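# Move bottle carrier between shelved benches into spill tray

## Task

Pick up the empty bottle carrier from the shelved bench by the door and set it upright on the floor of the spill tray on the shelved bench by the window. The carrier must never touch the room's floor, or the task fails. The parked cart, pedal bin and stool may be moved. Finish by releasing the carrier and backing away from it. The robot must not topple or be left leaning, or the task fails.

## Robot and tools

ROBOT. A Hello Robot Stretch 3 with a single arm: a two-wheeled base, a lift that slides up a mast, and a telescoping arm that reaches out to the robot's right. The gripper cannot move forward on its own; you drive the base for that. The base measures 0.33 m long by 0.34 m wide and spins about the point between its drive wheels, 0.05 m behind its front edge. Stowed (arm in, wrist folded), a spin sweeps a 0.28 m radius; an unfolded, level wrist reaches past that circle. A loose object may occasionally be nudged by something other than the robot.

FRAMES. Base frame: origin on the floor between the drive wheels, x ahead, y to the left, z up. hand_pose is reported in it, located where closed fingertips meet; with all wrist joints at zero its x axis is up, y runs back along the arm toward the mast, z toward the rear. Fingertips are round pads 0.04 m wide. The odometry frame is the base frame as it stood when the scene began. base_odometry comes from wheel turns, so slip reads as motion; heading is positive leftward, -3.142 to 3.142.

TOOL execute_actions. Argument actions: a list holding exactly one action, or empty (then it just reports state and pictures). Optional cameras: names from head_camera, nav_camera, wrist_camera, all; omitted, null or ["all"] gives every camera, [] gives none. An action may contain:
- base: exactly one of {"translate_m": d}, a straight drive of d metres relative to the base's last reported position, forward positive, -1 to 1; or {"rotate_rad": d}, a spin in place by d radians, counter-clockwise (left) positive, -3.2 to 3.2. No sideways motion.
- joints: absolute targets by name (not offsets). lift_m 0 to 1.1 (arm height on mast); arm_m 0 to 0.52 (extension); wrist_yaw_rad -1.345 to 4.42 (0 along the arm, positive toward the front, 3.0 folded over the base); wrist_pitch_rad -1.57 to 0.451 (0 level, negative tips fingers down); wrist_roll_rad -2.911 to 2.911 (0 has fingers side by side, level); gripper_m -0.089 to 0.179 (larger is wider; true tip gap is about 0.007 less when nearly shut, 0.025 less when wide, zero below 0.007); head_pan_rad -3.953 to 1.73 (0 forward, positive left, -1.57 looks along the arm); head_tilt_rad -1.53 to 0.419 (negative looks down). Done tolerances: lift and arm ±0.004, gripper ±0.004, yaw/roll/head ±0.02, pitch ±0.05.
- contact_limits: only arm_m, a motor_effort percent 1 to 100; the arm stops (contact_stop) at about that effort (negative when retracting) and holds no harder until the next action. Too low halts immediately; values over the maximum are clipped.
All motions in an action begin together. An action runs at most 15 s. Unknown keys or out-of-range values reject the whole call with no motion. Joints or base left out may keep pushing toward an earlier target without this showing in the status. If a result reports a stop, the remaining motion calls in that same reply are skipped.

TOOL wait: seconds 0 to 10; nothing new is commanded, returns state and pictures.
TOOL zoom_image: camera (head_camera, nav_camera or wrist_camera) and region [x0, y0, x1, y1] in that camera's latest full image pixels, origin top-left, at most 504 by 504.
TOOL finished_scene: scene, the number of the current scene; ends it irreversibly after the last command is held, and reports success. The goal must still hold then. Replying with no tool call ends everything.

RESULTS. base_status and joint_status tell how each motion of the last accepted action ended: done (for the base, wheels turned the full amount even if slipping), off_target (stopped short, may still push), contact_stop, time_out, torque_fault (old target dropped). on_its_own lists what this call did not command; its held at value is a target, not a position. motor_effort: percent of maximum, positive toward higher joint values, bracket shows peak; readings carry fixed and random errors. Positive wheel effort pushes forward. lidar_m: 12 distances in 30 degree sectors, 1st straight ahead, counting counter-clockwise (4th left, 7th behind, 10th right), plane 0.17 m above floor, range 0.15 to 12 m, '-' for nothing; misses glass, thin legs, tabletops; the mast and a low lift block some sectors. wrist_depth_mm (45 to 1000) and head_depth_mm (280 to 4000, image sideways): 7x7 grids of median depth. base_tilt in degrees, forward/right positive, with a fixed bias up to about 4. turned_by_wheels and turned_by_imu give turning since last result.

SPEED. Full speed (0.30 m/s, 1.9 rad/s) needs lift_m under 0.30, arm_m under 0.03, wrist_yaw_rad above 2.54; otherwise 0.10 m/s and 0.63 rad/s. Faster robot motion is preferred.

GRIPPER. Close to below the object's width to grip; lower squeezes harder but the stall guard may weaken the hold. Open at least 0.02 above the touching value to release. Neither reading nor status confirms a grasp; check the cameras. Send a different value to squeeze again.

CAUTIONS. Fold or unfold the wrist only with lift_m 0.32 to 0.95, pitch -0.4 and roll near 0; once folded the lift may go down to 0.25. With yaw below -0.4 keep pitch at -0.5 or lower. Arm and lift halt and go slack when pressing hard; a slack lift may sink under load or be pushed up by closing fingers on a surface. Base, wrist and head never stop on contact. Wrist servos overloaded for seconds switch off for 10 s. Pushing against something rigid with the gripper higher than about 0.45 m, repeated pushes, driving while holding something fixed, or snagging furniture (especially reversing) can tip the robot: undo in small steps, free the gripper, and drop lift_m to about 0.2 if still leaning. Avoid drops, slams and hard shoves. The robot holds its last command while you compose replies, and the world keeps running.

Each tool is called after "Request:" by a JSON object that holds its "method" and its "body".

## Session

Request:
{"method": "execute_actions", "body": {"actions": []}}

Scene clock: 0.00 s.
base_odometry: x=+0.000 y=+0.000 heading=+0.000 (m, m, rad; odometry frame)
turned_by_wheels: +0.000 (rad since the last result)
turned_by_imu: +0.000 (rad since the last result)
base_tilt: forward=+1.7 right=+0.2 (deg)
lidar_m: 1.74 1.82 2.23 1.35 1.34 1.58 1.64 1.88 1.89 1.38 1.38 1.59
head_depth_mm: 2131 2590 2609 2626 2615 2651 2139 / 2106 2517 2536 2549 2540 2569 2167 / 2105 2443 2465 2466 2469 2503 1997 / 2097 2362 2370 2385 2373 2301 2177 / 2080 2304 2319 2314 2319 2325 2180 / 2074 2251 2259 2264 2255 1580 2173 / 2066 2192 2207 2215 2196 1729 2126
base_status: not commanded
joint_positions: lift_m=+0.478 arm_m=+0.001 wrist_yaw_rad=+2.929 wrist_pitch_rad=-0.481 wrist_roll_rad=-0.004 gripper_m=+0.037 head_pan_rad=-0.008 head_tilt_rad=+0.016
joint_status: not commanded
motor_effort: left_wheel=+0 right_wheel=+1 lift_m=+23 arm_m=+1 wrist_yaw_rad=+0 wrist_pitch_rad=+5 wrist_roll_rad=-1 gripper_m=+1 head_pan_rad=+0 head_tilt_rad=+2 (%)
hand_pose: x=+0.0242 y=+0.0654 z=+0.4767 quat_wxyz=(+0.240, +0.699, +0.096, +0.667) (m; base frame)
wrist_depth_mm: - - - - - - - / - - - - - - - / - - - - - - - / 985 - - - - - - / 818 796 845 849 868 878 881 / 690 695 - 720 746 740 740 / 598 612 623 627 629 636 650
pictures: head_camera (sideways: a quarter turn clockwise sets it upright), nav_camera (sideways: a quarter turn counterclockwise sets it upright), wrist_camera
camera_calibration (this result's frames):
head_camera: T_world_to_cam=[[-0.0104413, 0.04668, -0.998855, 1.31377], [0.0186424, 0.998745, 0.04648, -0.0591624], [0.999772, -0.0181358, -0.0112985, -0.0349438], [0, 0, 0, 1]] pos_world=[0.0497562, -0.00287225, 1.31462]
nav_camera: T_world_to_cam=[[-0.0163105, -0.052445, 0.998491, -1.26012], [0.0231819, -0.998375, -0.0520602, 0.118145], [0.999598, 0.0222978, 0.0174998, -0.0750349], [0, 0, 0, 1]] pos_world=[0.0517127, 0.0535395, 1.26568]
wrist_camera: T_world_to_cam=[[0.980702, -0.190106, 0.0456491, -0.0373299], [-0.0760928, -0.586219, -0.806571, 0.46075], [0.180094, 0.787532, -0.589372, 0.388054], [0, 0, 0, 1]] pos_world=[0.00178292, -0.0426013, 0.60204]
Images, in order (width x height): head_camera 896x504, nav_camera 672x504, wrist_camera 644x364.

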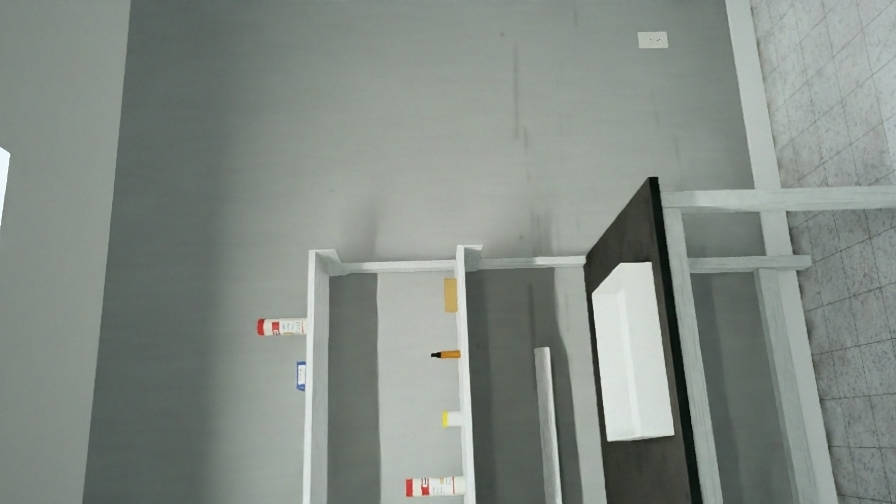

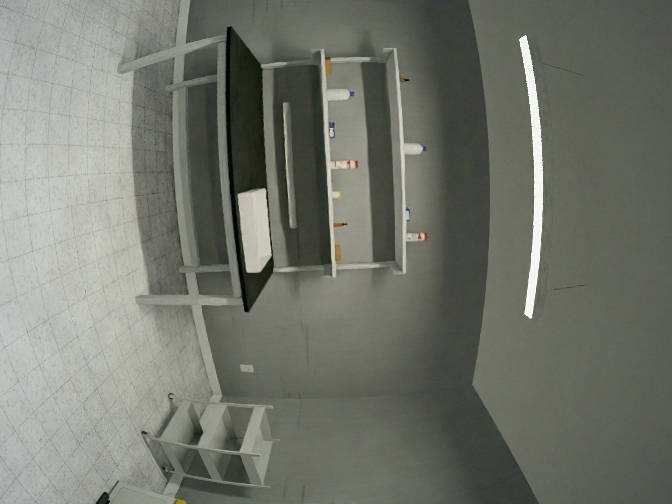

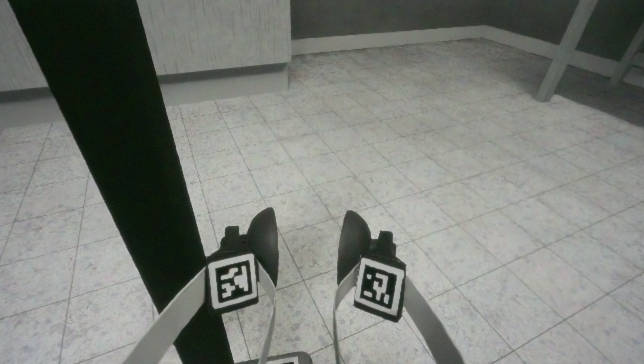

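Request:
{"method": "execute_actions", "body": {"actions": [{"joints":{"head_pan_rad":-3.14,"head_tilt_rad":-0.3,"lift_m":0.28}}], "cameras": ["head_camera","nav_camera"]}}

Scene clock: 9.33 s.
base_odometry: x=+0.000 y=+0.000 heading=+0.000 (m, m, rad; odometry frame)
turned_by_wheels: +0.000 (rad since the last result)
turned_by_imu: -0.001 (rad since the last result)
base_tilt: forward=+1.8 right=+0.1 (deg)
lidar_m: 1.73 1.82 2.23 1.35 1.34 1.58 1.64 1.88 1.90 1.38 1.38 1.59
head_depth_mm: 2268 2414 2540 2743 2466 1855 1478 / 2211 2341 2496 2656 2461 1853 1486 / 2160 2290 2428 2576 2494 1861 1489 / 2087 2212 2334 1873 2388 1857 1492 / 2035 2143 2281 1882 2396 1871 1501 / 1997 2107 2230 1883 2404 1870 1502 / 1946 2042 2160 1734 2291 1888 1500
base_status: not commanded
joint_positions: lift_m=+0.280 arm_m=+0.001 wrist_yaw_rad=+2.929 wrist_pitch_rad=-0.482 wrist_roll_rad=-0.004 gripper_m=+0.037 head_pan_rad=-3.133 head_tilt_rad=-0.296
joint_status: all done
motor_effort: left_wheel=+0(1) right_wheel=+0(1) lift_m=+20(18) arm_m=+1(0) wrist_yaw_rad=+0(0) wrist_pitch_rad=+5(5) wrist_roll_rad=+0(0) gripper_m=+0(1) head_pan_rad=-2(30) head_tilt_rad=-1(20) (%)
hand_pose: x=+0.0242 y=+0.0654 z=+0.2789 quat_wxyz=(+0.241, +0.699, +0.096, +0.667) (m; base frame)
wrist_depth_mm: - - - - - - - / - - - - - - - / 807 - 859 877 900 915 931 / 653 - 680 692 703 718 718 / 537 529 574 562 576 576 586 / 470 - - - 494 491 499 / - - - 416 418 429 430
pictures: head_camera (sideways: a quarter turn clockwise sets it upright), nav_camera (sideways: a quarter turn counterclockwise sets it upright)
camera_calibration (this result's frames):
head_camera: T_world_to_cam=[[0.317178, -0.0438024, -0.947354, 1.24432], [-0.0151589, -0.999039, 0.0411169, -0.0519561], [-0.948245, 0.00131954, -0.317537, 0.37556], [0, 0, 0, 1]] pos_world=[-0.0393353, 0.00210252, 1.3002]
nav_camera: T_world_to_cam=[[-0.291705, 0.0500182, 0.9552, -1.20168], [-0.0229237, 0.997979, -0.0592589, 0.127776], [-0.956234, -0.0391829, -0.289969, 0.337131], [0, 0, 0, 1]] pos_world=[-0.0252316, -0.054202, 1.25317]
Images, in order (width x height): head_camera 896x504, nav_camera 672x504.

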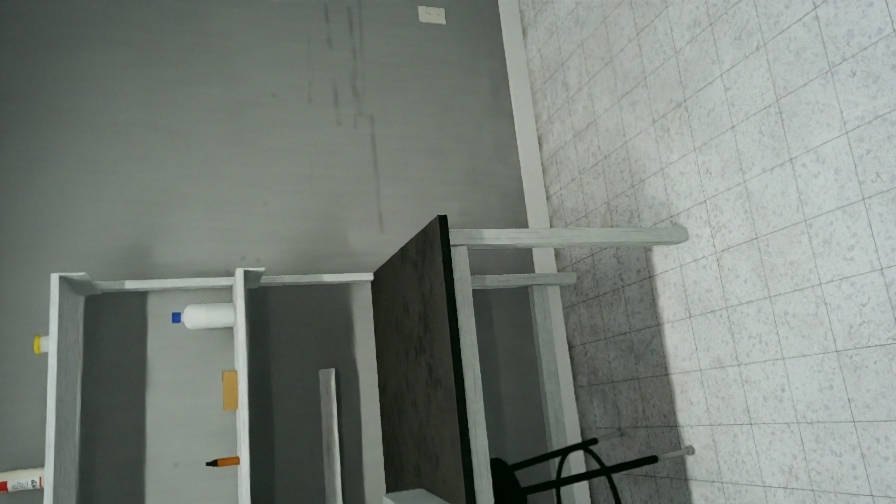

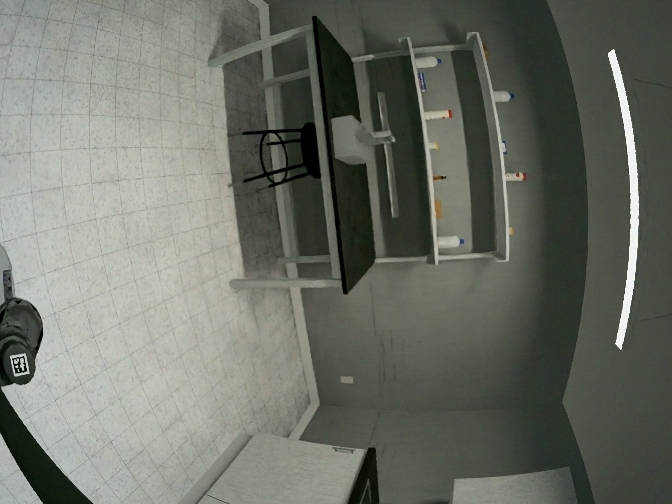

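Request:
{"method": "execute_actions", "body": {"actions": [{"base":{"rotate_rad":-2.72},"joints":{"head_pan_rad":0,"head_tilt_rad":-0.4}}], "cameras": []}}

Request:
{"method": "execute_actions", "body": {"actions": [{"base":{"translate_m":0.7}}], "cameras": ["head_camera","nav_camera"]}}

Scene clock: 16.20 s.
base_odometry: x=+0.000 y=+0.000 heading=-2.720 (m, m, rad; odometry frame)
turned_by_wheels: -2.720 (rad since the last result)
turned_by_imu: -2.702 (rad since the last result)
base_tilt: forward=+1.8 right=+0.2 (deg)
lidar_m: 1.76 1.89 1.38 1.38 1.51 1.74 2.28 1.83 1.35 1.34 1.51 1.64
head_depth_mm: 1938 2059 2004 2352 2119 1657 1372 / 1949 2083 2003 2431 2132 1659 1372 / 2010 2129 1848 2419 2129 1667 1379 / 2011 2166 1651 2343 2125 1658 1381 / 2061 2199 2045 2542 2128 1670 1376 / 2083 2243 2063 2587 2146 1690 1376 / 2120 2295 2384 2644 2063 1679 1387
base_status: done
joint_positions: lift_m=+0.280 arm_m=+0.001 wrist_yaw_rad=+2.929 wrist_pitch_rad=-0.482 wrist_roll_rad=-0.004 gripper_m=+0.037 head_pan_rad=-0.007 head_tilt_rad=-0.395
joint_status: all done
motor_effort: left_wheel=+2(10) right_wheel=-3(8) lift_m=+20(20) arm_m=+0(0) wrist_yaw_rad=+0(0) wrist_pitch_rad=+5(5) wrist_roll_rad=+0(0) gripper_m=+1(0) head_pan_rad=+3(30) head_tilt_rad=-2(8) (%)
hand_pose: x=+0.0242 y=+0.0653 z=+0.2789 quat_wxyz=(+0.241, +0.699, +0.096, +0.667) (m; base frame)
wrist_depth_mm: - - - - - - - / - - - - - - - / 803 - 842 861 882 928 943 / 647 - 686 679 692 712 728 / 542 523 576 560 584 583 596 / 475 - - - 493 494 499 / - - - 419 420 427 434
pictures: none
No camera images: the call's "cameras" was empty. Leave "cameras" out to get every camera's image.

Scene clock: 20.33 s.
base_odometry: x=-0.639 y=-0.287 heading=-2.720 (m, m, rad; odometry frame)
turned_by_wheels: +0.000 (rad since the last result)
turned_by_imu: +0.002 (rad since the last result)
base_tilt: forward=+1.8 right=+0.3 (deg)
lidar_m: 1.07 1.25 1.68 1.24 1.39 2.27 2.51 1.78 1.49 1.49 1.07 1.06
head_depth_mm: 1369 1470 1570 1228 1003 1655 1367 / 1393 1494 1573 1234 1017 1663 1372 / 1414 1526 1589 1066 1250 1615 1372 / 1426 1545 1612 1023 1262 1620 1379 / 1452 1569 1640 1181 1905 1671 1376 / 1483 1600 1708 1249 1934 1676 1377 / 1488 1599 1720 1257 1995 1685 1382
base_status: done
joint_positions: lift_m=+0.280 arm_m=+0.001 wrist_yaw_rad=+2.929 wrist_pitch_rad=-0.482 wrist_roll_rad=-0.004 gripper_m=+0.037 head_pan_rad=-0.007 head_tilt_rad=-0.396
joint_status: not commanded
motor_effort: left_wheel=+2(9) right_wheel=-4(8) lift_m=+20(20) arm_m=+1(0) wrist_yaw_rad=+0(0) wrist_pitch_rad=+5(5) wrist_roll_rad=+0(0) gripper_m=+1(0) head_pan_rad=+2(2) head_tilt_rad=-1(1) (%)
hand_pose: x=+0.0242 y=+0.0653 z=+0.2788 quat_wxyz=(+0.241, +0.699, +0.096, +0.667) (m; base frame)
wrist_depth_mm: - - - - - - - / - - - - - - - / 804 - 839 870 895 921 951 / 646 - 676 684 702 706 728 / 548 526 574 561 574 584 594 / 476 - - - 494 489 496 / - - - 416 419 425 428
pictures: head_camera (sideways: a quarter turn clockwise sets it upright), nav_camera (sideways: a quarter turn counterclockwise sets it upright)
camera_calibration (this result's frames):
head_camera: T_world_to_cam=[[-0.409314, 0.0494484, -0.911052, 1.20137], [0.0348957, 0.998648, 0.0385249, -0.0488818], [0.911726, -0.016023, -0.410487, 0.485178], [0, 0, 0, 1]] pos_world=[0.0510958, -0.00281616, 1.29556]
nav_camera: T_world_to_cam=[[0.384656, -0.055268, 0.921404, -1.16169], [0.00120057, -0.998175, -0.0603741, 0.129073], [0.923059, 0.0243295, -0.383888, 0.447895], [0, 0, 0, 1]] pos_world=[0.0332611, 0.053736, 1.25012]
Images, in order (width x height): head_camera 896x504, nav_camera 672x504.

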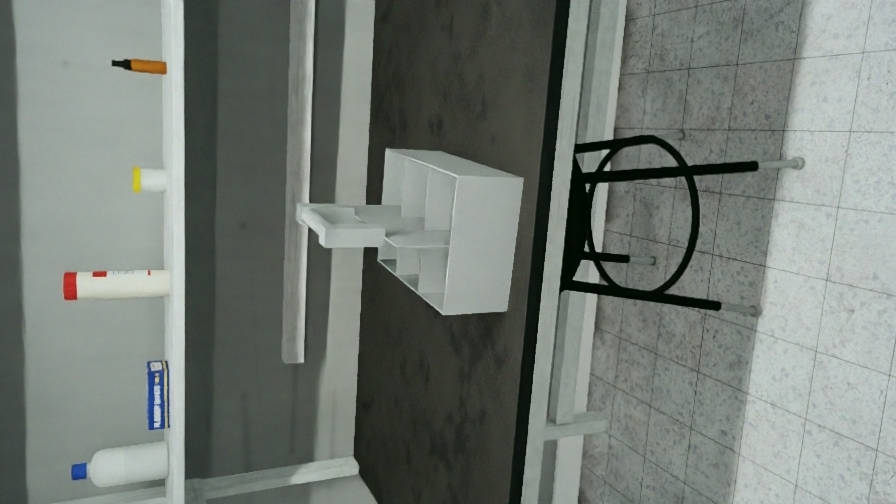

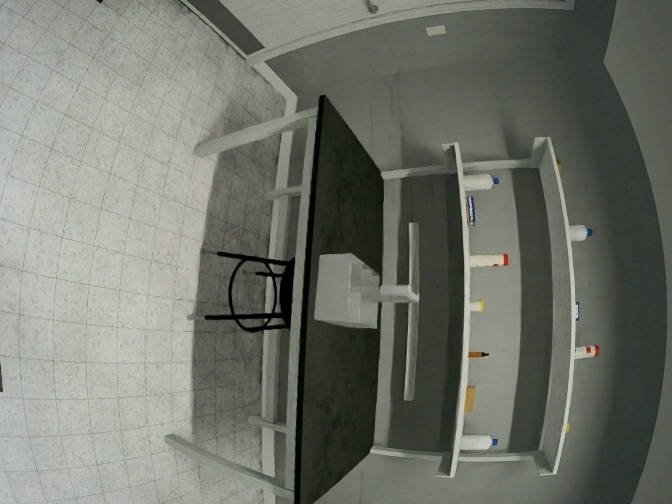

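Request:
{"method": "execute_actions", "body": {"actions": [{"base":{"translate_m":0.55}}], "cameras": []}}

Request:
{"method": "execute_actions", "body": {"actions": [{"base":{"rotate_rad":1.29},"joints":{"head_pan_rad":-0.9,"head_tilt_rad":-0.5}}], "cameras": ["nav_camera"]}}

Request:
{"method": "execute_actions", "body": {"actions": [{"base":{"translate_m":-0.34},"joints":{"lift_m":0.92,"wrist_pitch_rad":-0.4}}], "cameras": ["head_camera","nav_camera"]}}

Scene clock: 45.07 s.
base_odometry: x=-1.140 y=-0.512 heading=-2.719 (m, m, rad; odometry frame)
turned_by_wheels: +0.000 (rad since the last result)
turned_by_imu: +0.001 (rad since the last result)
base_tilt: forward=+1.6 right=+0.2 (deg)
lidar_m: 0.61 1.17 0.81 1.23 1.27 1.98 3.06 1.92 1.60 0.79 0.77 0.54
head_depth_mm: 923 970 1055 1132 884 673 557 / 936 975 1074 1150 753 589 500 / 952 1003 1095 1159 502 589 514 / 950 1007 1107 1178 786 621 527 / 970 1036 1120 1204 893 633 546 / 1001 1053 1152 1230 897 702 575 / 1018 1065 1193 1253 898 703 577
base_status: done
joint_positions: lift_m=+0.280 arm_m=+0.001 wrist_yaw_rad=+2.929 wrist_pitch_rad=-0.482 wrist_roll_rad=-0.004 gripper_m=+0.037 head_pan_rad=-0.007 head_tilt_rad=-0.396
joint_status: not commanded
motor_effort: left_wheel=+2(8) right_wheel=-2(6) lift_m=+20(20) arm_m=+0(0) wrist_yaw_rad=+0(0) wrist_pitch_rad=+5(5) wrist_roll_rad=+0(0) gripper_m=+1(1) head_pan_rad=+2(2) head_tilt_rad=-2(2) (%)
hand_pose: x=+0.0242 y=+0.0653 z=+0.2788 quat_wxyz=(+0.241, +0.699, +0.096, +0.667) (m; base frame)
wrist_depth_mm: - - - - - - - / - - - - - - - / 804 - 854 880 900 857 937 / 654 - 669 675 700 719 728 / 541 529 571 570 580 585 587 / 474 - - - 496 492 500 / - - - 417 420 425 430
pictures: none
No camera images: the call's "cameras" was empty. Leave "cameras" out to get every camera's image.

Scene clock: 47.00 s.
base_odometry: x=-1.140 y=-0.512 heading=-1.430 (m, m, rad; odometry frame)
turned_by_wheels: +1.290 (rad since the last result)
turned_by_imu: +1.280 (rad since the last result)
base_tilt: forward=+1.7 right=+0.3 (deg)
lidar_m: 1.55 1.23 1.48 3.50 3.44 1.71 1.60 0.77 1.08 0.54 0.61 0.81
head_depth_mm: 953 1045 1122 1017 687 587 521 / 990 1105 1199 1022 782 565 558 / 954 1175 1268 1028 783 635 1207 / 940 1213 1316 1025 785 635 1286 / 1178 1324 1474 1032 787 673 1288 / 1284 1426 1591 1032 788 1457 1296 / 1381 1536 1739 1876 790 1420 1212
base_status: done
joint_positions: lift_m=+0.280 arm_m=+0.001 wrist_yaw_rad=+2.929 wrist_pitch_rad=-0.482 wrist_roll_rad=-0.004 gripper_m=+0.037 head_pan_rad=-0.893 head_tilt_rad=-0.494
joint_status: all done
motor_effort: left_wheel=-3(9) right_wheel=+4(13) lift_m=+20(20) arm_m=+0(0) wrist_yaw_rad=+0(0) wrist_pitch_rad=+5(5) wrist_roll_rad=+0(0) gripper_m=+0(1) head_pan_rad=-2(31) head_tilt_rad=-3(11) (%)
hand_pose: x=+0.0242 y=+0.0653 z=+0.2788 quat_wxyz=(+0.241, +0.699, +0.096, +0.667) (m; base frame)
wrist_depth_mm: - - - - - - - / - - - - - - - / 812 - 845 879 898 903 945 / 651 - 679 679 694 714 728 / 540 525 574 566 578 576 585 / 474 - - - 496 488 503 / - - - 419 421 430 432
pictures: nav_camera (sideways: a quarter turn counterclockwise sets it upright)
camera_calibration (this result's frames):
nav_camera: T_world_to_cam=[[0.255867, -0.401644, 0.879326, -1.106], [-0.776076, -0.627693, -0.0608836, 0.13447], [0.5764, -0.666846, -0.472313, 0.565074], [0, 0, 0, 1]] pos_world=[0.0616402, 0.0170031, 1.24762]
Images, in order (width x height): nav_camera 672x504.

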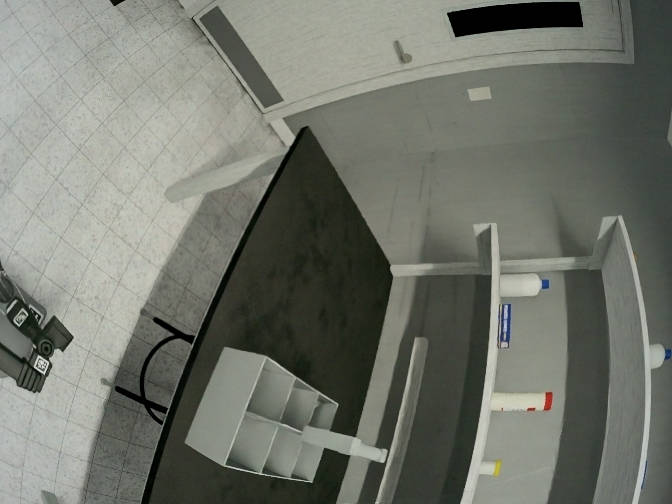

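Scene clock: 53.67 s.
base_odometry: x=-1.188 y=-0.175 heading=-1.430 (m, m, rad; odometry frame)
turned_by_wheels: +0.000 (rad since the last result)
turned_by_imu: -0.002 (rad since the last result)
base_tilt: forward=+1.7 right=+0.3 (deg)
lidar_m: 1.89 1.53 1.93 2.92 1.97 1.34 1.26 1.84 0.52 1.05 0.61 0.82
head_depth_mm: 961 1070 1147 1020 780 632 557 / 1023 1132 1232 1023 781 633 1205 / 919 1202 1242 836 722 633 1232 / 1124 1275 1297 760 686 652 1262 / 1053 1364 1424 672 679 1130 1288 / 1115 1429 1476 1032 734 1495 1292 / 1371 1571 1707 1033 818 1540 1291
base_status: done
joint_positions: lift_m=+0.920 arm_m=+0.001 wrist_yaw_rad=+2.929 wrist_pitch_rad=-0.420 wrist_roll_rad=-0.004 gripper_m=+0.037 head_pan_rad=-0.893 head_tilt_rad=-0.494
joint_status: all done
motor_effort: left_wheel=-3(11) right_wheel=+4(8) lift_m=+26(28) arm_m=+0(0) wrist_yaw_rad=+0(0) wrist_pitch_rad=+7(10) wrist_roll_rad=+0(0) gripper_m=+0(0) head_pan_rad=-2(2) head_tilt_rad=-1(1) (%)
hand_pose: x=+0.0260 y=+0.0734 z=+0.9321 quat_wxyz=(+0.220, +0.702, +0.074, +0.674) (m; base frame)
wrist_depth_mm: - - - - - - - / - - - - - - - / - - - - - - - / - - - - - - - / - - - - - - - / - - - - - - - / - - - - - - -
pictures: head_camera (sideways: a quarter turn clockwise sets it upright), nav_camera (sideways: a quarter turn counterclockwise sets it upright)
camera_calibration (this result's frames):
head_camera: T_world_to_cam=[[-0.275461, 0.416454, -0.866422, 1.14234], [0.797857, 0.601795, 0.0355967, -0.0497189], [0.536233, -0.681475, -0.498042, 0.601397], [0, 0, 0, 1]] pos_world=[0.0318491, -0.0359736, 1.29104]
nav_camera: T_world_to_cam=[[0.256069, -0.401921, 0.879141, -1.10576], [-0.776114, -0.627647, -0.0608844, 0.134471], [0.576261, -0.666722, -0.472657, 0.565523], [0, 0, 0, 1]] pos_world=[0.0616275, 0.0170177, 1.24761]
Images, in order (width x height): head_camera 896x504, nav_camera 672x504.

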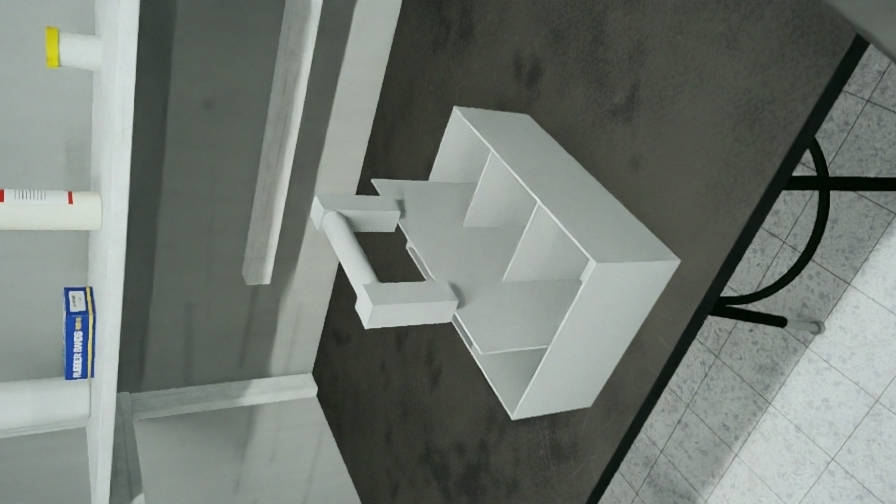

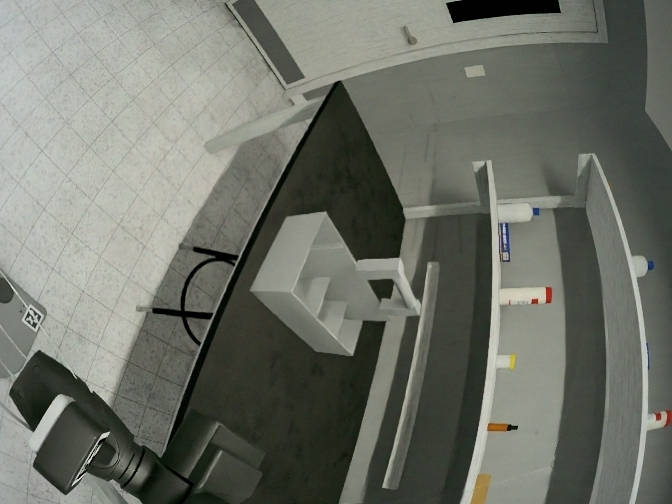

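Request:
{"method": "execute_actions", "body": {"actions": [{"joints":{"wrist_yaw_rad":1.57,"gripper_m":0.07,"arm_m":0.15}}], "cameras": []}}

Request:
{"method": "execute_actions", "body": {"actions": [{"joints":{"wrist_pitch_rad":0,"wrist_roll_rad":1.57,"arm_m":0.4}}]}}

Scene clock: 60.70 s.
base_odometry: x=-1.188 y=-0.175 heading=-1.430 (m, m, rad; odometry frame)
turned_by_wheels: +0.000 (rad since the last result)
turned_by_imu: -0.001 (rad since the last result)
base_tilt: forward=+1.8 right=+0.3 (deg)
lidar_m: 1.89 1.53 1.92 2.91 1.96 1.35 1.26 1.85 0.52 1.05 0.61 0.82
head_depth_mm: 959 1073 1149 1017 807 - 546 / 1024 1130 1237 1022 780 634 1205 / 918 1204 1241 837 732 651 1231 / 1127 1273 1293 759 686 655 1264 / 1047 1360 1419 670 680 1133 1285 / 1110 1423 1481 1029 734 1502 1291 / 1371 1573 1708 1033 818 1537 1297
base_status: not commanded
joint_positions: lift_m=+0.920 arm_m=+0.150 wrist_yaw_rad=+1.573 wrist_pitch_rad=-0.420 wrist_roll_rad=-0.004 gripper_m=+0.070 head_pan_rad=-0.893 head_tilt_rad=-0.494
joint_status: all done
motor_effort: left_wheel=-3(3) right_wheel=+5(4) lift_m=+26(26) arm_m=+8(9) wrist_yaw_rad=-3(3) wrist_pitch_rad=+8(8) wrist_roll_rad=-1(0) gripper_m=+1(87) head_pan_rad=-2(2) head_tilt_rad=-2(2) (%)
hand_pose: x=+0.2028 y=-0.2942 z=+0.9321 quat_wxyz=(+0.594, +0.593, -0.383, +0.387) (m; base frame)
wrist_depth_mm: - - - - - 300 296 / - - - - - 340 916 / - - - - 376 362 357 / - - - - 405 391 385 / - - - - 307 310 313 / - - - - - 343 345 / - - - - 309 314 317
pictures: none
No camera images: the call's "cameras" was empty. Leave "cameras" out to get every camera's image.

Scene clock: 63.77 s.
base_odometry: x=-1.188 y=-0.175 heading=-1.430 (m, m, rad; odometry frame)
turned_by_wheels: +0.000 (rad since the last result)
turned_by_imu: +0.000 (rad since the last result)
base_tilt: forward=+1.7 right=+0.3 (deg)
lidar_m: 1.88 1.54 1.93 2.91 1.96 1.34 1.26 1.84 0.52 1.05 0.61 0.82
head_depth_mm: 949 1069 1126 1018 780 632 544 / 1022 1130 1234 977 781 634 571 / 919 1197 1244 836 721 633 1227 / 1125 1271 1291 760 685 652 1260 / 1049 1356 1418 662 678 1133 1287 / 1109 1429 1484 1030 733 1495 1293 / 1373 1572 1710 1034 817 1539 1294
base_status: not commanded
joint_positions: lift_m=+0.920 arm_m=+0.400 wrist_yaw_rad=+1.571 wrist_pitch_rad=-0.023 wrist_roll_rad=+1.568 gripper_m=+0.070 head_pan_rad=-0.893 head_tilt_rad=-0.494
joint_status: all done
motor_effort: left_wheel=-3(3) right_wheel=+5(5) lift_m=+26(26) arm_m=+7(9) wrist_yaw_rad=-1(2) wrist_pitch_rad=+9(11) wrist_roll_rad=+1(3) gripper_m=+0(1) head_pan_rad=-2(2) head_tilt_rad=-2(1) (%)
hand_pose: x=+0.2342 y=-0.5444 z=+1.0282 quat_wxyz=(+0.010, +0.707, -0.707, -0.007) (m; base frame)
wrist_depth_mm: 851 - 972 - 889 430 226 / - - - - 331 330 231 / - - - 333 341 339 238 / - - - - 351 348 246 / - - - - 360 316 254 / - - - - - 263 262 / - - - - - 270 271
pictures: head_camera (sideways: a quarter turn clockwise sets it upright), nav_camera (sideways: a quarter turn counterclockwise sets it upright), wrist_camera
camera_calibration (this result's frames):
head_camera: T_world_to_cam=[[-0.27541, 0.416488, -0.866422, 1.14234], [0.79793, 0.601698, 0.0355967, -0.0497194], [0.53615, -0.681541, -0.498042, 0.601398], [0, 0, 0, 1]] pos_world=[0.0318447, -0.0359767, 1.29104]
nav_camera: T_world_to_cam=[[0.25602, -0.401952, 0.879141, -1.10576], [-0.77619, -0.627552, -0.0608844, 0.134471], [0.576179, -0.666793, -0.472657, 0.565524], [0, 0, 0, 1]] pos_world=[0.0616296, 0.0170109, 1.24761]
wrist_camera: T_world_to_cam=[[-0.0263167, -0.049164, -0.998444, 1.00182], [-0.14975, 0.987713, -0.0446885, 0.654777], [0.988374, 0.148341, -0.0333557, 0.0465154], [0, 0, 0, 1]] pos_world=[0.0784431, -0.604379, 1.03107]
Images, in order (width x height): head_camera 896x504, nav_camera 672x504, wrist_camera 644x364.

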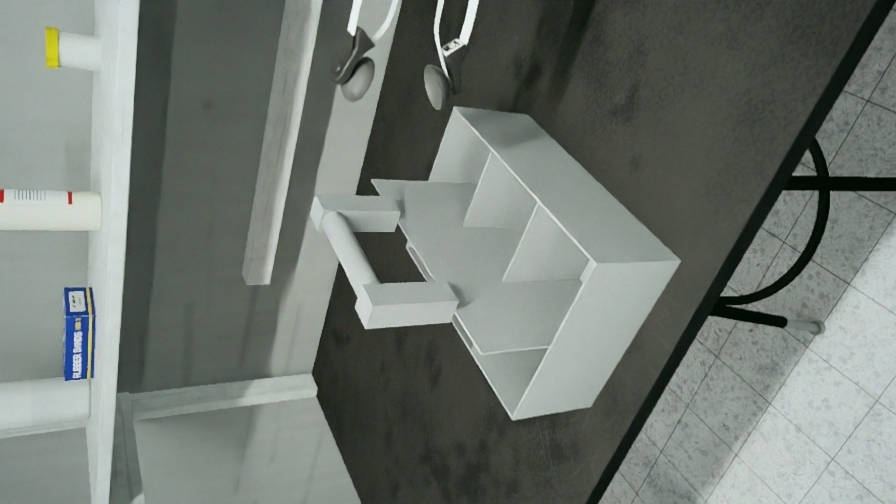

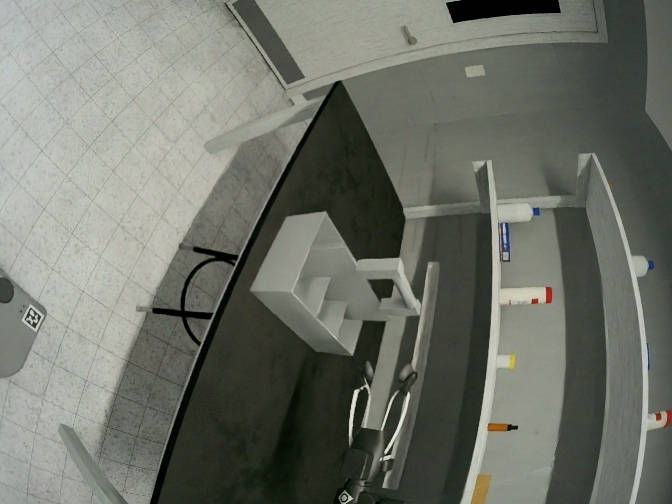

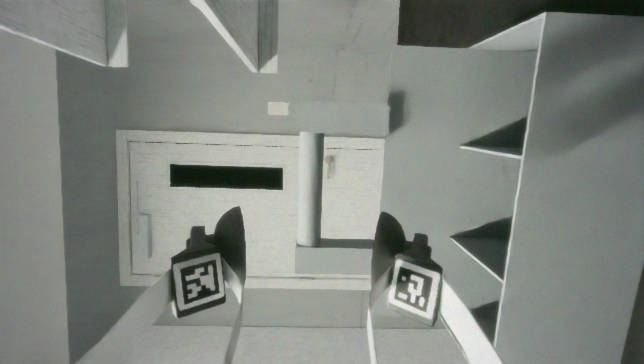

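Request:
{"method": "execute_actions", "body": {"actions": [{"base":{"translate_m":0.12}}], "cameras": ["wrist_camera"]}}

Scene clock: 70.47 s.
base_odometry: x=-1.171 y=-0.294 heading=-1.430 (m, m, rad; odometry frame)
turned_by_wheels: +0.000 (rad since the last result)
turned_by_imu: -0.001 (rad since the last result)
base_tilt: forward=+1.8 right=+0.1 (deg)
lidar_m: 1.77 1.42 1.76 3.50 2.15 1.47 1.38 0.60 0.61 0.85 0.56 1.01
head_depth_mm: 968 1062 1110 1015 729 633 545 / 841 1118 1147 746 677 612 571 / 1056 1186 1267 587 668 588 1233 / 1021 1266 1350 1029 628 634 1258 / 1035 1329 1403 1030 714 693 1294 / 1209 1446 1564 1033 787 1453 1289 / 1358 1563 1766 1035 816 1539 1297
base_status: done
joint_positions: lift_m=+0.920 arm_m=+0.400 wrist_yaw_rad=+1.571 wrist_pitch_rad=-0.023 wrist_roll_rad=+1.568 gripper_m=+0.070 head_pan_rad=-0.893 head_tilt_rad=-0.494
joint_status: not commanded
motor_effort: left_wheel=-3(4) right_wheel=+4(10) lift_m=+26(26) arm_m=+8(7) wrist_yaw_rad=-2(2) wrist_pitch_rad=+9(9) wrist_roll_rad=+1(1) gripper_m=+1(1) head_pan_rad=-2(2) head_tilt_rad=-2(2) (%)
hand_pose: x=+0.2342 y=-0.5444 z=+1.0282 quat_wxyz=(+0.010, +0.707, -0.707, -0.007) (m; base frame)
wrist_depth_mm: 818 - 908 - 906 208 210 / - - - - 783 213 216 / - - - 204 206 220 223 / - - - - 855 227 228 / - - - - 234 233 236 / - - - 236 - 240 242 / - - - 232 246 251 202
pictures: wrist_camera
camera_calibration (this result's frames):
wrist_camera: T_world_to_cam=[[-0.0263166, -0.049164, -0.998444, 1.00182], [-0.14975, 0.987713, -0.0446886, 0.654777], [0.988374, 0.148341, -0.0333556, 0.0465153], [0, 0, 0, 1]] pos_world=[0.0784431, -0.604379, 1.03107]
Images, in order (width x height): wrist_camera 644x364.

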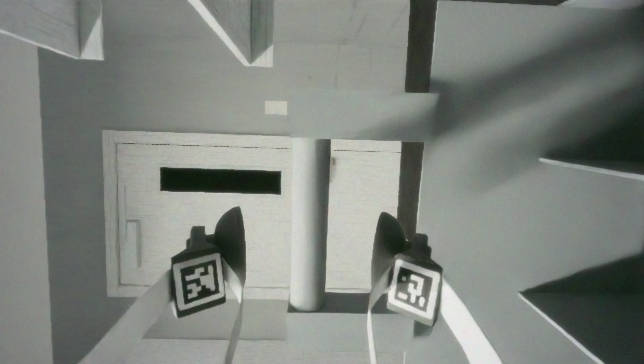

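Request:
{"method": "execute_actions", "body": {"actions": [{"base":{"translate_m":0.078}}], "cameras": ["wrist_camera"]}}

Scene clock: 78.37 s.
base_odometry: x=-1.160 y=-0.371 heading=-1.430 (m, m, rad; odometry frame)
turned_by_wheels: +0.000 (rad since the last result)
turned_by_imu: -0.001 (rad since the last result)
base_tilt: forward=+1.6 right=+0.3 (deg)
lidar_m: 1.69 1.36 1.66 2.89 3.23 1.56 1.46 0.66 1.09 0.54 0.69 0.94
head_depth_mm: 883 1056 1093 702 686 585 533 / 992 1113 1207 537 616 555 562 / 1051 1178 1276 1022 684 587 1205 / 1099 1258 1345 1026 735 624 1261 / 996 1300 1396 1028 784 691 1293 / 1268 1437 1578 1032 788 1460 1294 / 1384 1549 1750 1038 789 1544 1292
base_status: done
joint_positions: lift_m=+0.920 arm_m=+0.400 wrist_yaw_rad=+1.571 wrist_pitch_rad=-0.023 wrist_roll_rad=+1.568 gripper_m=+0.070 head_pan_rad=-0.893 head_tilt_rad=-0.494
joint_status: not commanded
motor_effort: left_wheel=-3(4) right_wheel=+4(10) lift_m=+26(26) arm_m=+7(7) wrist_yaw_rad=-2(2) wrist_pitch_rad=+9(9) wrist_roll_rad=+1(1) gripper_m=+1(0) head_pan_rad=-2(2) head_tilt_rad=-2(1) (%)
hand_pose: x=+0.2342 y=-0.5444 z=+1.0282 quat_wxyz=(+0.010, +0.707, -0.707, -0.007) (m; base frame)
wrist_depth_mm: 819 - 823 - - 134 134 / - - - 123 124 136 137 / - - - 125 126 129 142 / - - - 135 840 146 146 / - - - 141 748 150 151 / - - - 146 - 155 156 / - - - 151 - 160 161
pictures: wrist_camera
camera_calibration (this result's frames):
wrist_camera: T_world_to_cam=[[-0.0263167, -0.0491639, -0.998444, 1.00182], [-0.14975, 0.987713, -0.0446884, 0.654777], [0.988374, 0.148341, -0.0333557, 0.0465154], [0, 0, 0, 1]] pos_world=[0.0784431, -0.604379, 1.03107]
Images, in order (width x height): wrist_camera 644x364.

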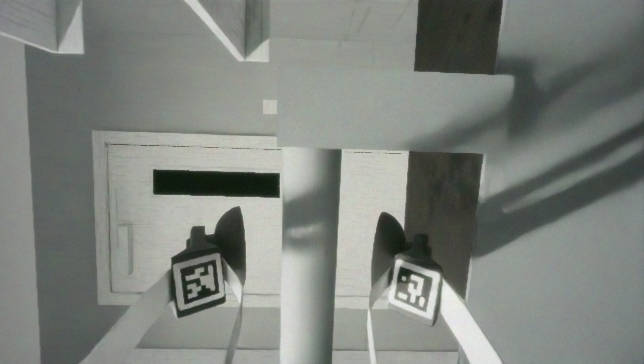

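Request:
{"method": "execute_actions", "body": {"actions": [{"joints":{"gripper_m":-0.015}}], "cameras": []}}

Request:
{"method": "execute_actions", "body": {"actions": [{"joints":{"lift_m":0.99}}]}}

Scene clock: 82.80 s.
base_odometry: x=-1.160 y=-0.371 heading=-1.430 (m, m, rad; odometry frame)
turned_by_wheels: +0.000 (rad since the last result)
turned_by_imu: +0.000 (rad since the last result)
base_tilt: forward=+1.8 right=+0.2 (deg)
lidar_m: 1.69 1.35 1.66 2.90 3.23 1.56 1.46 0.66 1.09 0.54 0.69 0.94
head_depth_mm: 880 1057 1097 708 685 585 532 / 988 1111 1200 540 610 555 561 / 1050 1181 1276 1023 683 586 1203 / 1100 1255 1348 1026 759 625 1260 / 992 1309 1408 1029 785 692 1291 / 1263 1428 1583 1033 787 1453 1291 / 1385 1552 1747 1035 790 1535 1290
base_status: not commanded
joint_positions: lift_m=+0.920 arm_m=+0.400 wrist_yaw_rad=+1.571 wrist_pitch_rad=-0.023 wrist_roll_rad=+1.568 gripper_m=-0.014 head_pan_rad=-0.893 head_tilt_rad=-0.494
joint_status: all done
motor_effort: left_wheel=-3(3) right_wheel=+3(5) lift_m=+26(27) arm_m=+7(7) wrist_yaw_rad=-1(1) wrist_pitch_rad=+9(9) wrist_roll_rad=+1(1) gripper_m=-20(99) head_pan_rad=-2(2) head_tilt_rad=-2(3) (%)
hand_pose: x=+0.2342 y=-0.5444 z=+1.0282 quat_wxyz=(+0.010, +0.707, -0.707, -0.007) (m; base frame)
wrist_depth_mm: 798 - 823 - - 459 129 / - - - 118 120 131 133 / - - - 121 122 124 137 / - - - 130 861 141 141 / - - - 133 838 145 146 / - - - 136 - 150 151 / - - - 145 - 155 156
pictures: none
No camera images: the call's "cameras" was empty. Leave "cameras" out to get every camera's image.

Scene clock: 84.27 s.
base_odometry: x=-1.160 y=-0.371 heading=-1.430 (m, m, rad; odometry frame)
turned_by_wheels: +0.000 (rad since the last result)
turned_by_imu: +0.000 (rad since the last result)
base_tilt: forward=+1.7 right=+0.2 (deg)
lidar_m: 1.69 1.35 1.66 2.89 3.24 1.55 1.46 0.65 1.09 0.54 0.69 0.94
head_depth_mm: 880 1054 603 650 581 503 532 / 989 1115 1128 513 565 536 571 / 1050 1182 1273 1022 555 602 1206 / 1097 1251 1341 1027 624 635 1260 / 993 1300 1403 1031 785 691 1295 / 1263 1431 1576 1030 787 1458 1291 / 1388 1541 1741 1032 792 1542 1294
base_status: not commanded
joint_positions: lift_m=+0.990 arm_m=+0.400 wrist_yaw_rad=+1.571 wrist_pitch_rad=-0.050 wrist_roll_rad=+1.567 gripper_m=-0.014 head_pan_rad=-0.893 head_tilt_rad=-0.494
joint_status: all done
motor_effort: left_wheel=-3(2) right_wheel=+3(4) lift_m=+28(30) arm_m=+7(7) wrist_yaw_rad=-2(1) wrist_pitch_rad=+19(19) wrist_roll_rad=+1(1) gripper_m=-22(22) head_pan_rad=-2(2) head_tilt_rad=-3(2) (%)
hand_pose: x=+0.2334 y=-0.5444 z=+1.0914 quat_wxyz=(+0.019, +0.707, -0.707, -0.016) (m; base frame)
wrist_depth_mm: 769 - - - - 554 129 / - - - 118 119 130 132 / - - - 121 121 123 136 / - - - 129 - 141 140 / - - - 132 - 145 144 / - - - 135 - 149 150 / - - - 143 - 154 154
pictures: head_camera (sideways: a quarter turn clockwise sets it upright), nav_camera (sideways: a quarter turn counterclockwise sets it upright), wrist_camera
camera_calibration (this result's frames):
head_camera: T_world_to_cam=[[-0.27541, 0.416488, -0.866422, 1.14234], [0.79793, 0.601698, 0.0355967, -0.0497194], [0.53615, -0.681541, -0.498042, 0.601398], [0, 0, 0, 1]] pos_world=[0.0318447, -0.0359767, 1.29104]
nav_camera: T_world_to_cam=[[0.25602, -0.401952, 0.879141, -1.10576], [-0.77619, -0.627552, -0.0608844, 0.134471], [0.576179, -0.666793, -0.472657, 0.565524], [0, 0, 0, 1]] pos_world=[0.0616296, 0.0170109, 1.24761]
wrist_camera: T_world_to_cam=[[-0.052697, -0.0491858, -0.997399, 1.06984], [-0.15088, 0.987712, -0.0407365, 0.653417], [0.987147, 0.14834, -0.0594707, 0.0782886], [0, 0, 0, 1]] pos_world=[0.0776823, -0.604381, 1.09833]
Images, in order (width x height): head_camera 896x504, nav_camera 672x504, wrist_camera 644x364.

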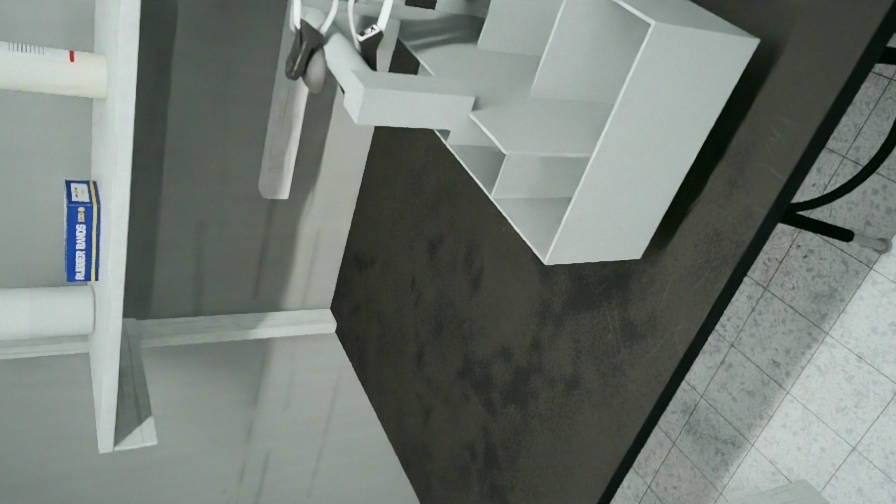

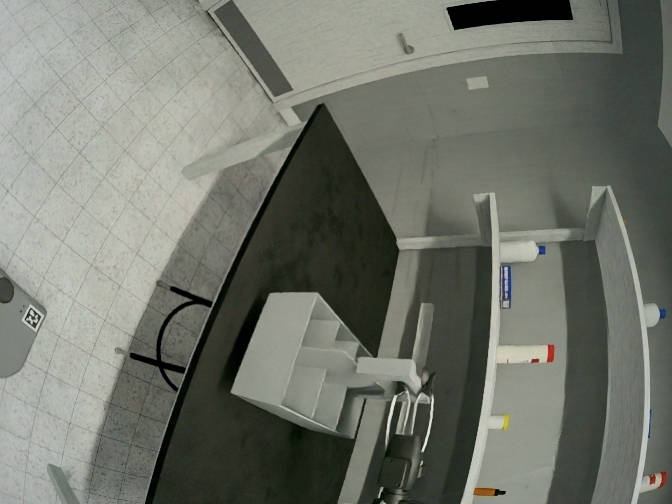

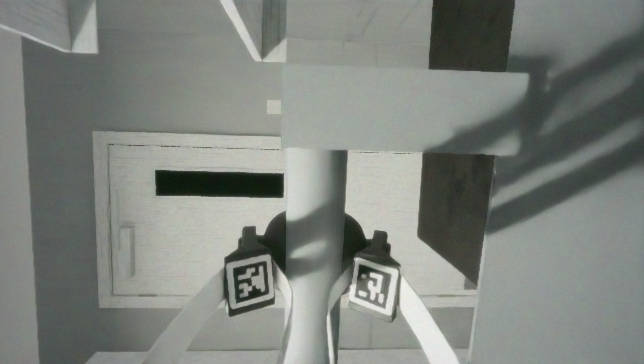

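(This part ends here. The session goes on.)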